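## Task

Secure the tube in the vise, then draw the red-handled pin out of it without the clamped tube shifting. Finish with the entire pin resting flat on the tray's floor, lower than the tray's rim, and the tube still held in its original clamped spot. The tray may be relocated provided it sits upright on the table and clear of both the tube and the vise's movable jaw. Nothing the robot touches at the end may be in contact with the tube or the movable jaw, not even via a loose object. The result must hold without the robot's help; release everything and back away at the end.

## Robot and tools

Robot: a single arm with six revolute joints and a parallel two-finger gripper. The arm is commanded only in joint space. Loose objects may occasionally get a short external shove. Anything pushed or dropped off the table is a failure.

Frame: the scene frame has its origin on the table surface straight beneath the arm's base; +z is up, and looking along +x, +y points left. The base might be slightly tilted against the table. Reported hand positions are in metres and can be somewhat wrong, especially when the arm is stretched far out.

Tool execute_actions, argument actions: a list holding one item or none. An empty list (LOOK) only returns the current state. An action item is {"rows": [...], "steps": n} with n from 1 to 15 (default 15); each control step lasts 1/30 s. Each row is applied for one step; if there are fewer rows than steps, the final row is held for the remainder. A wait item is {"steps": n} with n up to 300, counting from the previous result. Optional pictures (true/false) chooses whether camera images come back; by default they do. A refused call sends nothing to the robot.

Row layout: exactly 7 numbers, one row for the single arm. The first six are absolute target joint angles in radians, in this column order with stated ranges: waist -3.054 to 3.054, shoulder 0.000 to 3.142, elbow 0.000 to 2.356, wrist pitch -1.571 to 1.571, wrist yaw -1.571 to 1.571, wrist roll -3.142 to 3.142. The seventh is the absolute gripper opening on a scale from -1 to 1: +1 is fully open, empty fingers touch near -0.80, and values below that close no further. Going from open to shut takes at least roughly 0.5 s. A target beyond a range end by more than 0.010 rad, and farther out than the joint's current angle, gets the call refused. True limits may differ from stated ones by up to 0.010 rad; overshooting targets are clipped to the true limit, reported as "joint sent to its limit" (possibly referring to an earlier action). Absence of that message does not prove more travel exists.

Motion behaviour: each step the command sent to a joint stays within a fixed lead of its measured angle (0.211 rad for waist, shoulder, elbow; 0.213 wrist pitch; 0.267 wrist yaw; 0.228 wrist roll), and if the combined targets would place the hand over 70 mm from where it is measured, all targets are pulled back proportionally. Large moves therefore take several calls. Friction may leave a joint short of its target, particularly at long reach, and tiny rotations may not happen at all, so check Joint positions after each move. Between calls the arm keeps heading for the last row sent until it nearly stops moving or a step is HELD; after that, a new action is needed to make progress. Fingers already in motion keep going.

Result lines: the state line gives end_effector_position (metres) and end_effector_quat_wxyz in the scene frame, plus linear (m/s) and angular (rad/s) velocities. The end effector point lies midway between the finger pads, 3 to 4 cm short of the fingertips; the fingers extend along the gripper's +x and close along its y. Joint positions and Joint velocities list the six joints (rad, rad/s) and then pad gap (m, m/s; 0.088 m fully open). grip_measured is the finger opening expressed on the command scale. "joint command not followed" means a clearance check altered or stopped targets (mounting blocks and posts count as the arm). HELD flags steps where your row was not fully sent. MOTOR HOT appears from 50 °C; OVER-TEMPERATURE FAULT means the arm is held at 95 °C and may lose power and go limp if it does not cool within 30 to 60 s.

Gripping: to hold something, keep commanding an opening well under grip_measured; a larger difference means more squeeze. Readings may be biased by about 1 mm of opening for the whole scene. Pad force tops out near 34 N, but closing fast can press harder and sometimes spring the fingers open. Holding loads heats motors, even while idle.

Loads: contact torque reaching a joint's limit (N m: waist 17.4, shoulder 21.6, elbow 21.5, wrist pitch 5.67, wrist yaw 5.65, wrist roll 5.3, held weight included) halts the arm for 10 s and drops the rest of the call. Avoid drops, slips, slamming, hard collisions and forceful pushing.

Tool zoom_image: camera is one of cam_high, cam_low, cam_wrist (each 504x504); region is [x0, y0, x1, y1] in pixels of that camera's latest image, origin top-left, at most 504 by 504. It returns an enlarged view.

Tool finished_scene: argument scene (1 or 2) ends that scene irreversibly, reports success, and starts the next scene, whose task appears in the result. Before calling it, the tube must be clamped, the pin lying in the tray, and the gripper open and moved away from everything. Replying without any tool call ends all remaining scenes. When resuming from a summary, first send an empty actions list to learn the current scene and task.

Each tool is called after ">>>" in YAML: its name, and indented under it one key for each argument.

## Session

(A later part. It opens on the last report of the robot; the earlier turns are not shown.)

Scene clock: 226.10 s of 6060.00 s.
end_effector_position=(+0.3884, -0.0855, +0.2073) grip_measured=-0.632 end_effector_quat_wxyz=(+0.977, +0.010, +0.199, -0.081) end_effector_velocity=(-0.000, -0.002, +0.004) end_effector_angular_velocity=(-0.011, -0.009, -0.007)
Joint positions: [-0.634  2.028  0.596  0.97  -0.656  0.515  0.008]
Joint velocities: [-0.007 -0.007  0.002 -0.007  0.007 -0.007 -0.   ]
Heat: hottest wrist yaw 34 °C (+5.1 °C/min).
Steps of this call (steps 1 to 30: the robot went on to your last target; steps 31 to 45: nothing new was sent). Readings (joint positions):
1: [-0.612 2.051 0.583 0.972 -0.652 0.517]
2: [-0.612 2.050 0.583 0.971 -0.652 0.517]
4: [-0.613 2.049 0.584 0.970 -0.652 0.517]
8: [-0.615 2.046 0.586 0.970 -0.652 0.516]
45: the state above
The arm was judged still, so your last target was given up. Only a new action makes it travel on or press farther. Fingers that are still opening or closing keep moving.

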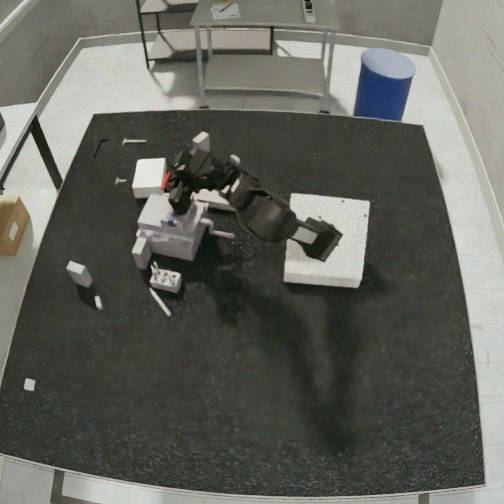

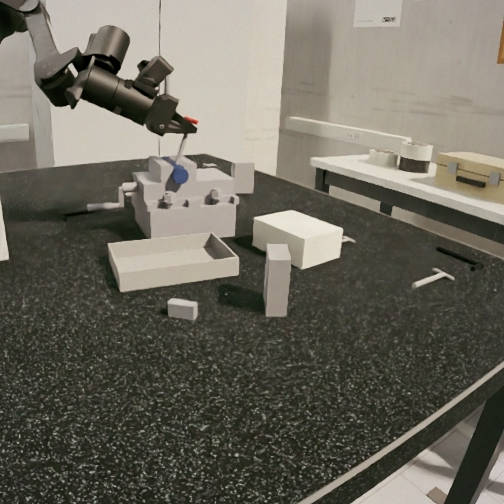

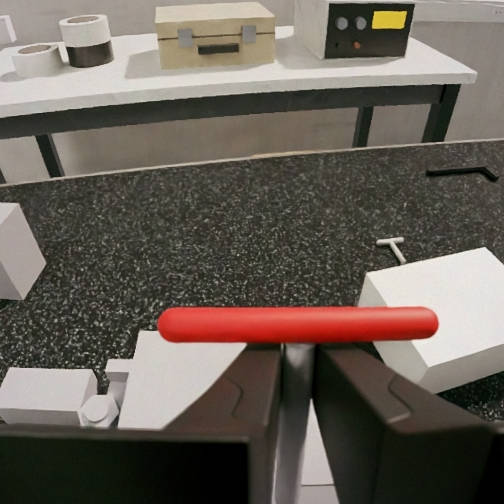

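Coming out. Continue along the pin.

>>> execute_actions:
  actions:
    - {"rows":[[-0.705,1.968,0.68,0.99,-0.6,0.505,-0.95],[-0.71,1.962,0.695,0.96,-0.61,0.5,-0.95],[-0.72,1.952,0.715,0.93,-0.62,0.495,-0.95]],"steps":15}
  pictures: false

>>> execute_actions:
  actions:
    - {"steps":30}

Scene clock: 230.63 s of 6060.00 s.
end_effector_position=(+0.4047, -0.0932, +0.2781) grip_measured=-0.632 end_effector_quat_wxyz=(+0.988, -0.032, +0.122, -0.094) end_effector_velocity=(-0.001, +0.001, -0.003) end_effector_angular_velocity=(+0.009, +0.021, +0.008)
Joint positions: [-0.712  1.965  0.699  0.933 -0.615  0.501  0.008]
Joint velocities: [-0.002 -0.002  0.002 -0.022 -0.022 -0.007 -0.   ]
Heat: hottest wrist yaw 34 °C (+5.0 °C/min).
Steps of this call (steps 1 to 121: nothing new was sent; steps 122 to 136: all 15 steps of this action). Readings (joint positions):
122: [-0.698 1.975 0.660 1.017 -0.589 0.515]
123: [-0.698 1.975 0.663 1.005 -0.591 0.513]
125: [-0.701 1.975 0.676 0.972 -0.601 0.508]
129: [-0.710 1.969 0.692 0.947 -0.610 0.503]
136: the state above

Scene clock: 231.63 s of 6060.00 s.
end_effector_position=(+0.4048, -0.0933, +0.2781) grip_measured=-0.632 end_effector_quat_wxyz=(+0.988, -0.032, +0.122, -0.094) end_effector_velocity=(-0.001, -0.002, +0.000) end_effector_angular_velocity=(+0.009, -0.003, -0.014)
Joint positions: [-0.713  1.965  0.7    0.931 -0.616  0.501  0.008]
Joint velocities: [-0.002 -0.002 -0.002 -0.007  0.007  0.007 -0.   ]
Heat: hottest wrist yaw 34 °C (+5.0 °C/min).
Steps of this call (steps 1 to 15: the robot went on to your last target; steps 16 to 30: nothing new was sent). Readings (joint positions):
1: [-0.712 1.965 0.699 0.932 -0.615 0.501]
2: [-0.712 1.965 0.699 0.932 -0.616 0.501]
4: [-0.713 1.965 0.699 0.932 -0.616 0.501]
8: [-0.713 1.965 0.700 0.931 -0.616 0.501]
30: the state above
The arm was judged still, so your last target was given up. Only a new action makes it travel on or press farther. Fingers that are still opening or closing keep moving.

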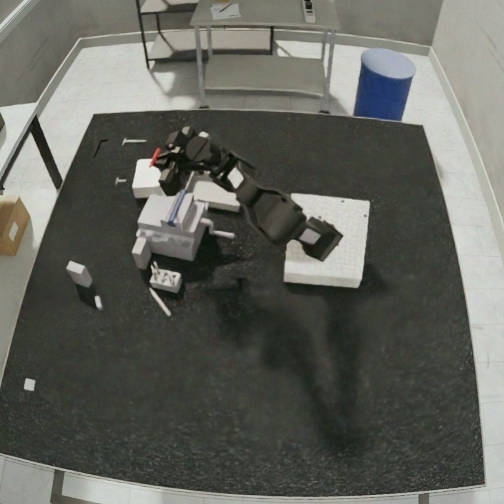

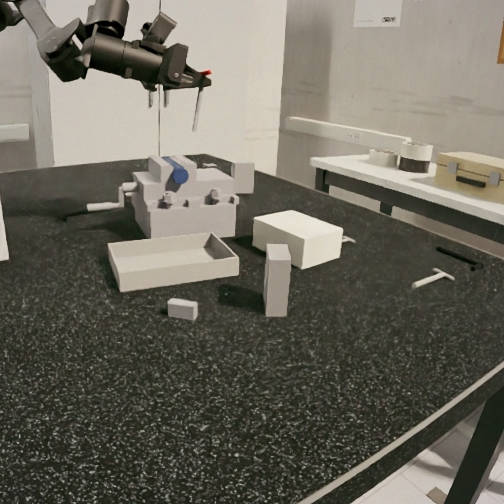

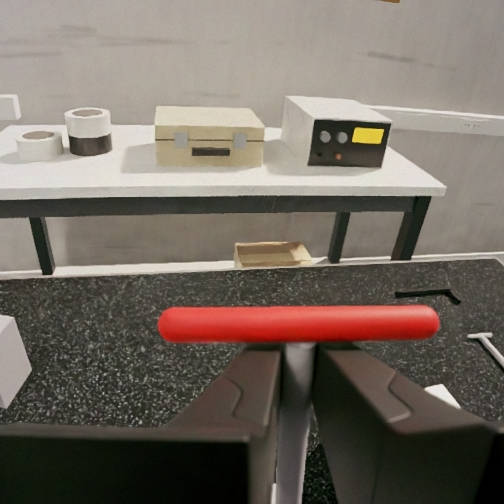

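>>> execute_actions:
  actions:
    - {"rows":[[-0.73,1.982,0.722,0.89,-0.62,0.475,-0.95],[-0.745,2.0,0.744,0.85,-0.62,0.45,-0.95],[-0.76,2.018,0.766,0.81,-0.62,0.425,-0.95],[-0.775,2.036,0.788,0.77,-0.62,0.4,-0.95],[-0.79,2.054,0.81,0.73,-0.62,0.375,-0.95],[-0.805,2.072,0.832,0.69,-0.62,0.35,-0.95],[-0.82,2.09,0.854,0.65,-0.62,0.325,-0.95],[-0.835,2.108,0.876,0.61,-0.62,0.3,-0.95],[-0.85,2.126,0.898,0.57,-0.62,0.275,-0.95],[-0.865,2.144,0.92,0.53,-0.62,0.25,-0.95],[-0.88,2.162,0.942,0.49,-0.62,0.225,-0.95],[-0.895,2.18,0.964,0.45,-0.62,0.2,-0.95],[-0.91,2.198,0.986,0.41,-0.62,0.175,-0.95],[-0.925,2.216,1.008,0.37,-0.62,0.15,-0.95],[-0.94,2.234,1.03,0.33,-0.62,0.125,-0.95]],"steps":15}
  pictures: false

>>> execute_actions:
  actions:
    - {"rows":[[-0.94,2.252,1.055,0.287,-0.63,0.1,-0.95],[-0.94,2.27,1.08,0.244,-0.63,0.075,-0.95],[-0.94,2.288,1.105,0.201,-0.63,0.05,-0.95],[-0.94,2.306,1.13,0.158,-0.63,0.025,-0.95],[-0.94,2.324,1.155,0.115,-0.63,0,-0.95],[-0.94,2.342,1.18,0.072,-0.63,-0.025,-0.95],[-0.94,2.36,1.205,0.029,-0.63,-0.05,-0.95],[-0.94,2.378,1.23,-0.014,-0.63,-0.075,-0.95],[-0.94,2.396,1.255,-0.057,-0.63,-0.1,-0.95],[-0.94,2.414,1.28,-0.1,-0.63,-0.125,-0.95],[-0.94,2.432,1.305,-0.143,-0.63,-0.15,-0.95],[-0.94,2.45,1.33,-0.186,-0.63,-0.175,-0.95],[-0.94,2.468,1.355,-0.229,-0.63,-0.2,-0.95],[-0.94,2.486,1.38,-0.272,-0.63,-0.225,-0.95],[-0.94,2.504,1.405,-0.315,-0.63,-0.25,-0.95]],"steps":15}
  pictures: false

>>> execute_actions:
  actions:
    - {"steps":8}

Scene clock: 253.13 s of 6060.00 s.
end_effector_position=(+0.3748, -0.2071, +0.2661) grip_measured=-0.632 end_effector_quat_wxyz=(+0.950, -0.019, +0.226, -0.214) end_effector_velocity=(-0.118, -0.259, -0.026) end_effector_angular_velocity=(+0.107, +0.518, -0.532)
Joint positions: [-0.882  2.166  0.941  0.465 -0.62   0.214  0.008]
Joint velocities: [-0.442  0.515  0.642 -1.165  0.007 -0.755 -0.001]
Heat: hottest shoulder 32 °C (-6.1 °C/min).
Steps of this call (steps 1 to 630: nothing new was sent; steps 631 to 645: all 15 steps of this action). Readings (joint positions):
631: [-0.714 1.963 0.703 0.924 -0.617 0.496]
632: [-0.716 1.965 0.708 0.909 -0.619 0.488]
634: [-0.729 1.980 0.729 0.863 -0.620 0.459]
638: [-0.779 2.042 0.798 0.731 -0.620 0.380]
645: the state above

Scene clock: 253.63 s of 6060.00 s.
end_effector_position=(+0.3491, -0.2700, +0.2105) grip_measured=-0.632 end_effector_quat_wxyz=(+0.881, +0.012, +0.416, -0.226) end_effector_velocity=(-0.049, -0.053, -0.126) end_effector_angular_velocity=(+0.410, +0.777, +0.035)
Joint positions: [-0.932  2.434  1.304 -0.168 -0.624 -0.159  0.008]
Joint velocities: [-0.007  0.54   0.74  -1.282 -0.022 -0.74  -0.   ]
Heat: hottest shoulder 32 °C (-6.0 °C/min).
Steps of this call (steps 1 to 15: all 15 steps of this action). Readings (joint positions):
1: [-0.896 2.184 0.963 0.425 -0.620 0.190]
2: [-0.908 2.202 0.986 0.383 -0.620 0.165]
4: [-0.924 2.237 1.033 0.301 -0.620 0.115]
8: [-0.932 2.309 1.130 0.132 -0.623 0.016]
15: the state above

Scene clock: 253.90 s of 6060.00 s.
end_effector_position=(+0.3428, -0.2751, +0.1967) grip_measured=-0.632 end_effector_quat_wxyz=(+0.863, +0.022, +0.456, -0.216) end_effector_velocity=(+0.003, +0.000, +0.005) end_effector_angular_velocity=(+0.003, +0.067, +0.056)
Joint positions: [-0.933  2.491  1.377 -0.296 -0.624 -0.234  0.008]
Joint velocities: [-0.002  0.027  0.095 -0.139 -0.007 -0.11  -0.   ]
Heat: hottest shoulder 32 °C (-6.0 °C/min).
Steps of this call (steps 1 to 8: the robot went on to your last target). Readings (joint positions):
1: [-0.932 2.450 1.325 -0.201 -0.624 -0.179]
2: [-0.932 2.462 1.340 -0.227 -0.624 -0.194]
4: [-0.932 2.479 1.359 -0.264 -0.624 -0.214]
8: the state above

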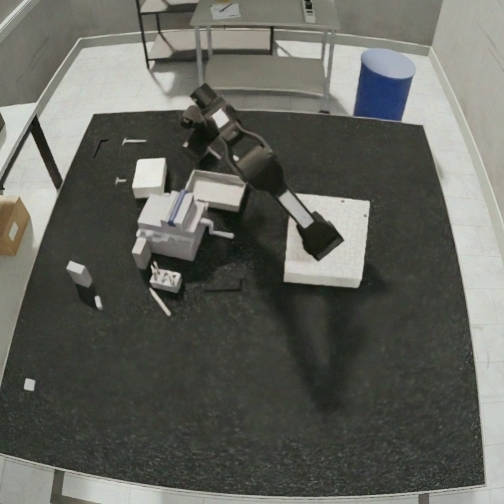

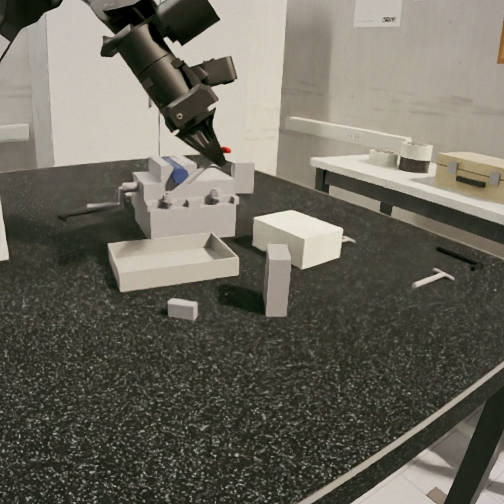

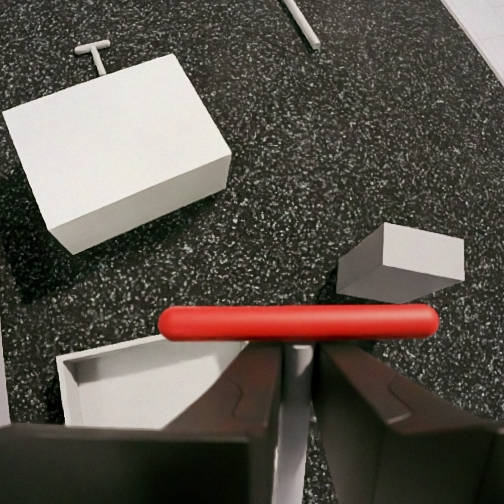

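>>> execute_actions:
  actions:
    - {"rows":[[-0.932,2.522,1.432,-0.361,-0.632,-0.275,-0.95],[-0.924,2.54,1.459,-0.408,-0.633,-0.3,-0.95],[-0.916,2.558,1.487,-0.454,-0.635,-0.326,-0.95],[-0.908,2.576,1.514,-0.5,-0.636,-0.352,-0.95],[-0.9,2.594,1.541,-0.547,-0.638,-0.377,-0.95],[-0.892,2.612,1.569,-0.593,-0.64,-0.403,-0.95],[-0.884,2.63,1.596,-0.64,-0.641,-0.428,-0.95],[-0.876,2.648,1.623,-0.686,-0.643,-0.454,-0.95],[-0.868,2.666,1.651,-0.733,-0.644,-0.479,-0.95],[-0.86,2.684,1.678,-0.779,-0.646,-0.505,-0.95],[-0.852,2.702,1.705,-0.825,-0.648,-0.53,-0.95],[-0.844,2.72,1.733,-0.872,-0.65,-0.556,-0.95],[-0.836,2.738,1.76,-0.918,-0.651,-0.581,-0.95],[-0.828,2.756,1.787,-0.965,-0.653,-0.607,-0.95],[-0.819,2.774,1.815,-1.011,-0.655,-0.632,-0.95]],"steps":15}
  pictures: false

>>> execute_actions:
  actions:
    - {"rows":[[-0.819,2.774,1.815,-1.011,-0.655,-0.632,-0.95],[-0.819,2.774,1.815,-1.011,-0.655,-0.632,-0.95],[-0.819,2.774,1.815,-1.011,-0.655,-0.632,-0.95],[-0.81,2.78,1.8,-0.985,-0.66,-0.62,-0.95],[-0.8,2.786,1.785,-0.957,-0.663,-0.61,-0.95],[-0.79,2.792,1.77,-0.93,-0.666,-0.6,-0.95],[-0.78,2.798,1.755,-0.903,-0.67,-0.588,-0.95],[-0.771,2.804,1.74,-0.876,-0.673,-0.576,-0.95],[-0.762,2.81,1.725,-0.85,-0.676,-0.565,-0.95]],"steps":15}

Scene clock: 263.47 s of 6060.00 s.
end_effector_position=(+0.3417, -0.2499, +0.1431) grip_measured=-0.632 end_effector_quat_wxyz=(+0.779, +0.050, +0.615, -0.110) end_effector_velocity=(-0.011, +0.098, -0.110) end_effector_angular_velocity=(+0.630, +0.757, +0.350)
Joint positions: [-0.844  2.705  1.708 -0.853 -0.643 -0.541  0.008]
Joint velocities: [ 0.237  0.53   0.813 -1.37  -0.066 -0.755 -0.   ]
Heat: hottest shoulder 32 °C (-8.1 °C/min).
Steps of this call (steps 1 to 30: the robot went on to your last target; steps 31 to 272: nothing new was sent; steps 273 to 287: all 15 steps of this action). Readings (joint positions):
273: [-0.933 2.499 1.395 -0.324 -0.625 -0.249]
274: [-0.933 2.504 1.405 -0.342 -0.625 -0.259]
276: [-0.929 2.522 1.438 -0.395 -0.627 -0.289]
280: [-0.904 2.581 1.527 -0.544 -0.632 -0.371]
287: the state above

Scene clock: 263.97 s of 6060.00 s.
end_effector_position=(+0.3461, -0.2387, +0.0933) grip_measured=-0.632 end_effector_quat_wxyz=(+0.752, +0.054, +0.653, -0.070) end_effector_velocity=(-0.017, -0.001, -0.052) end_effector_angular_velocity=(+0.044, +0.054, -0.030)
Joint positions: [-0.758  2.8    1.737 -0.867 -0.668 -0.575  0.008]
Joint velocities: [ 0.046  0.071 -0.076  0.095 -0.007  0.037 -0.   ]
Heat: hottest shoulder 32 °C (-8.0 °C/min).
Steps of this call (steps 1 to 15: all 15 steps of this action). Readings (joint positions):
1: [-0.836 2.720 1.730 -0.889 -0.645 -0.561]
2: [-0.829 2.732 1.746 -0.917 -0.646 -0.576]
4: [-0.819 2.747 1.766 -0.950 -0.649 -0.594]
8: [-0.800 2.768 1.768 -0.929 -0.658 -0.597]
15: the state above

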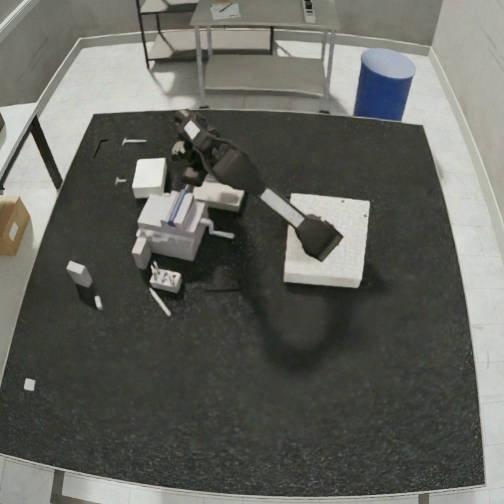

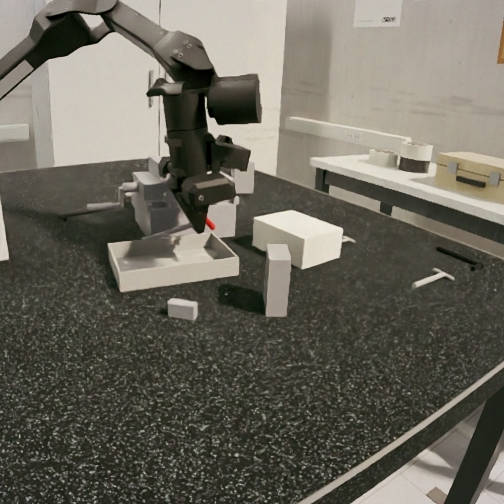

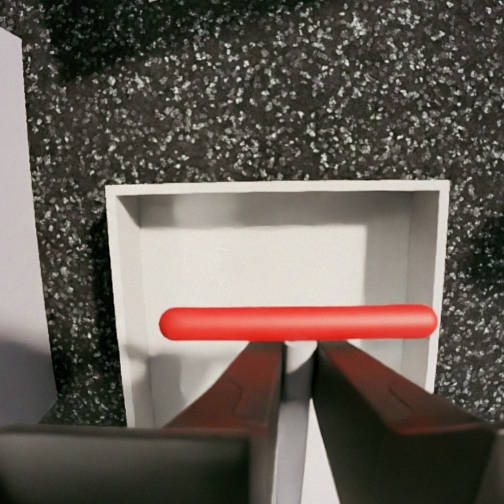

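>>> execute_actions:
  actions:
    - {"rows":[[-0.757,2.814,1.716,-0.834,-0.678,-0.558,-0.95],[-0.751,2.818,1.707,-0.817,-0.68,-0.551,-0.95],[-0.746,2.822,1.698,-0.801,-0.682,-0.544,-0.95],[-0.74,2.826,1.689,-0.785,-0.684,-0.537,-0.95],[-0.735,2.83,1.68,-0.768,-0.686,-0.53,-0.95],[-0.73,2.834,1.671,-0.752,-0.688,-0.523,-0.95],[-0.724,2.838,1.662,-0.736,-0.69,-0.516,-0.95],[-0.719,2.842,1.653,-0.72,-0.692,-0.509,-0.95],[-0.714,2.845,1.644,-0.703,-0.694,-0.502,-0.95],[-0.709,2.848,1.635,-0.687,-0.696,-0.496,-0.95]],"steps":15}
  pictures: false

>>> execute_actions:
  actions:
    - {"steps":8}

Scene clock: 269.80 s of 6060.00 s.
end_effector_position=(+0.3408, -0.2385, +0.0504) grip_measured=-0.632 end_effector_quat_wxyz=(+0.751, +0.059, +0.654, -0.071) end_effector_velocity=(-0.012, +0.001, -0.033) end_effector_angular_velocity=(+0.022, +0.005, -0.001)
Joint positions: [-0.706  2.841  1.647 -0.705 -0.688 -0.508  0.008]
Joint velocities: [ 0.027  0.037 -0.076  0.11  -0.022  0.022 -0.   ]
Heat: hottest shoulder 33 °C (-5.0 °C/min).
Steps of this call (steps 1 to 30: the robot went on to your last target; steps 31 to 160: nothing new was sent; steps 161 to 175: all 15 steps of this action). Readings (joint positions):
161: [-0.757 2.804 1.731 -0.851 -0.671 -0.569]
162: [-0.757 2.804 1.728 -0.844 -0.672 -0.566]
164: [-0.754 2.805 1.719 -0.824 -0.674 -0.558]
168: [-0.736 2.815 1.691 -0.771 -0.681 -0.536]
175: the state above

Scene clock: 270.07 s of 6060.00 s.
end_effector_position=(+0.3416, -0.2393, +0.0498) grip_measured=-0.632 end_effector_quat_wxyz=(+0.753, +0.059, +0.652, -0.071) end_effector_velocity=(-0.002, +0.002, -0.000) end_effector_angular_velocity=(+0.018, -0.000, -0.044)
Joint positions: [-0.706  2.842  1.645 -0.694 -0.69  -0.503  0.008]
Joint velocities: [-0.002 -0.002 -0.007 -0.007 -0.007  0.037 -0.   ]
Heat: hottest shoulder 33 °C (-5.1 °C/min).
Steps of this call (steps 1 to 8: the robot went on to your last target). Readings (joint positions):
1: [-0.706 2.842 1.645 -0.703 -0.688 -0.506]
2: [-0.706 2.842 1.645 -0.700 -0.689 -0.505]
4: [-0.706 2.842 1.645 -0.695 -0.690 -0.504]
8: the state above

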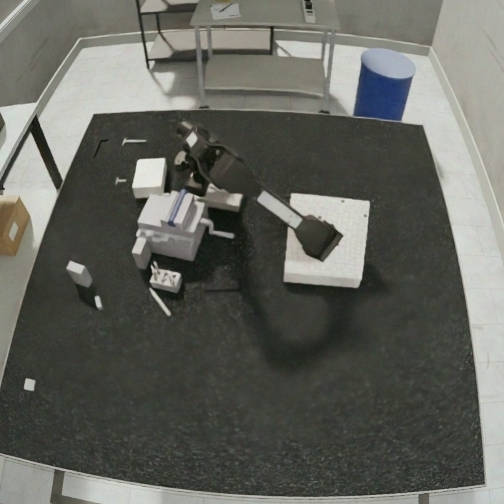

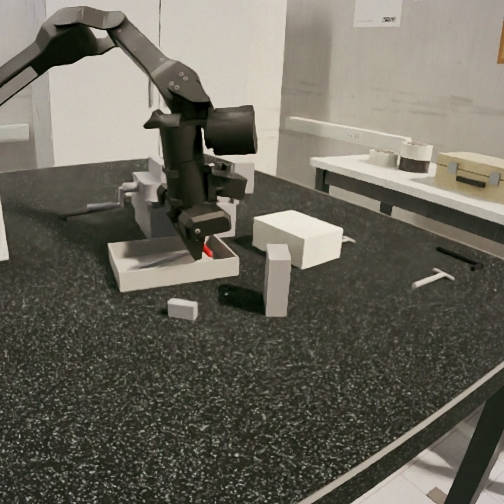

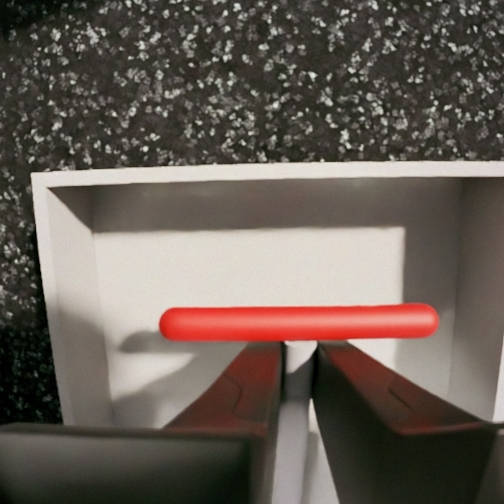

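>>> execute_actions:
  actions:
    - {"rows":[[-0.706,2.85,1.63,-0.68,-0.696,-0.496,-0.8],[-0.706,2.85,1.63,-0.68,-0.696,-0.496,-0.7],[-0.706,2.85,1.63,-0.68,-0.696,-0.496,-0.66],[-0.706,2.85,1.63,-0.68,-0.696,-0.496,-0.64],[-0.706,2.85,1.63,-0.68,-0.696,-0.496,-0.63],[-0.706,2.85,1.63,-0.68,-0.696,-0.496,-0.62],[-0.706,2.85,1.63,-0.68,-0.696,-0.496,-0.6],[-0.706,2.85,1.63,-0.68,-0.696,-0.496,-0.55],[-0.706,2.85,1.63,-0.68,-0.696,-0.496,-0.5],[-0.706,2.85,1.63,-0.68,-0.696,-0.496,-0.4]],"steps":15}
  pictures: false

>>> execute_actions:
  actions:
    - {"rows":[[-0.72,2.842,1.65,-0.715,-0.69,-0.51,-0.4],[-0.733,2.834,1.67,-0.75,-0.687,-0.525,-0.4],[-0.746,2.826,1.69,-0.785,-0.683,-0.54,-0.4],[-0.759,2.818,1.71,-0.82,-0.679,-0.555,-0.4],[-0.772,2.81,1.73,-0.855,-0.675,-0.57,-0.4],[-0.785,2.802,1.75,-0.89,-0.67,-0.585,-0.4],[-0.798,2.794,1.77,-0.925,-0.666,-0.6,-0.4],[-0.811,2.786,1.79,-0.96,-0.66,-0.615,-0.4],[-0.83,2.778,1.81,-1.0,-0.655,-0.63,-0.4],[-0.85,2.77,1.83,-1.03,-0.65,-0.645,-0.4],[-0.87,2.76,1.85,-1.06,-0.645,-0.66,-0.4]],"steps":15}

Scene clock: 280.60 s of 6060.00 s.
end_effector_position=(+0.3412, -0.2398, +0.0483) grip_measured=-0.445 end_effector_quat_wxyz=(+0.754, +0.058, +0.651, -0.071) end_effector_velocity=(+0.003, +0.000, +0.003) end_effector_angular_velocity=(-0.003, -0.013, +0.014)
Joint positions: [-0.705  2.843  1.638 -0.682 -0.691 -0.501  0.017]
Joint velocities: [-0.002 -0.007 -0.002  0.007 -0.007 -0.007  0.018]
Heat: hottest shoulder 34 °C (-1.0 °C/min).
Steps of this call (steps 1 to 30: the robot went on to your last target; steps 31 to 301: nothing new was sent; steps 302 to 316: all 15 steps of this action). Readings (joint positions):
302: [-0.706 2.843 1.643 -0.690 -0.691 -0.501]
303: [-0.706 2.843 1.642 -0.689 -0.691 -0.501]
305: [-0.706 2.843 1.641 -0.688 -0.691 -0.501]
309: [-0.706 2.843 1.641 -0.686 -0.691 -0.501]
316: the state above

Scene clock: 281.10 s of 6060.00 s.
end_effector_position=(+0.3347, -0.2494, +0.1406) grip_measured=-0.401 end_effector_quat_wxyz=(+0.761, +0.070, +0.640, -0.079) end_effector_velocity=(+0.001, -0.015, +0.178) end_effector_angular_velocity=(-0.125, -0.186, +0.017)
Joint positions: [-0.856  2.779  1.82  -1.018 -0.657 -0.637  0.019]
Joint velocities: [-0.247 -0.193  0.232 -0.33   0.037 -0.154  0.   ]
Heat: hottest shoulder 34 °C (-1.0 °C/min).
Steps of this call (steps 1 to 15: all 15 steps of this action). Readings (joint positions):
1: [-0.706 2.843 1.638 -0.684 -0.691 -0.500]
2: [-0.707 2.843 1.640 -0.696 -0.691 -0.501]
4: [-0.716 2.843 1.654 -0.742 -0.691 -0.516]
8: [-0.759 2.836 1.714 -0.853 -0.679 -0.564]
15: the state above

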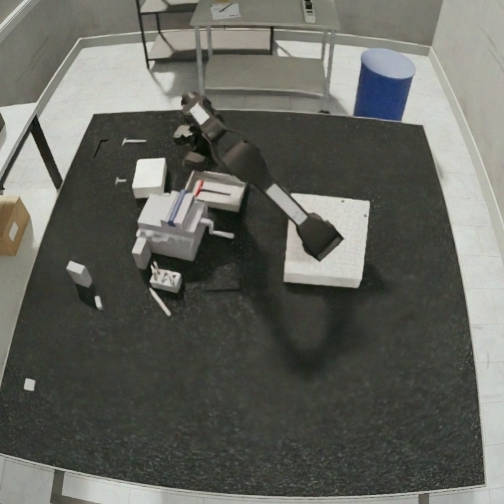

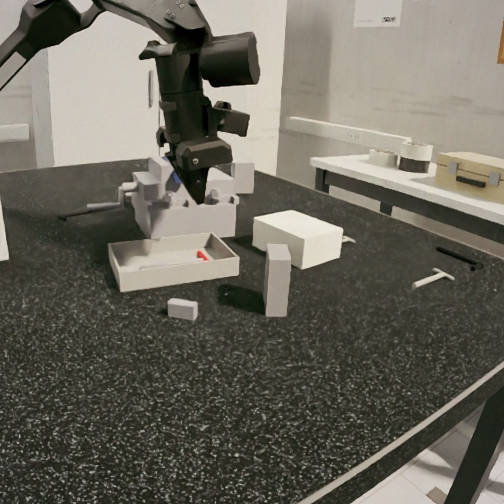

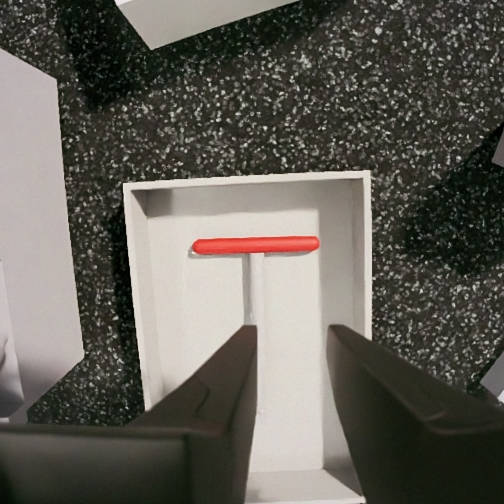

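>>> finished_scene:
  scene: 2

The scene is finished: the task was done.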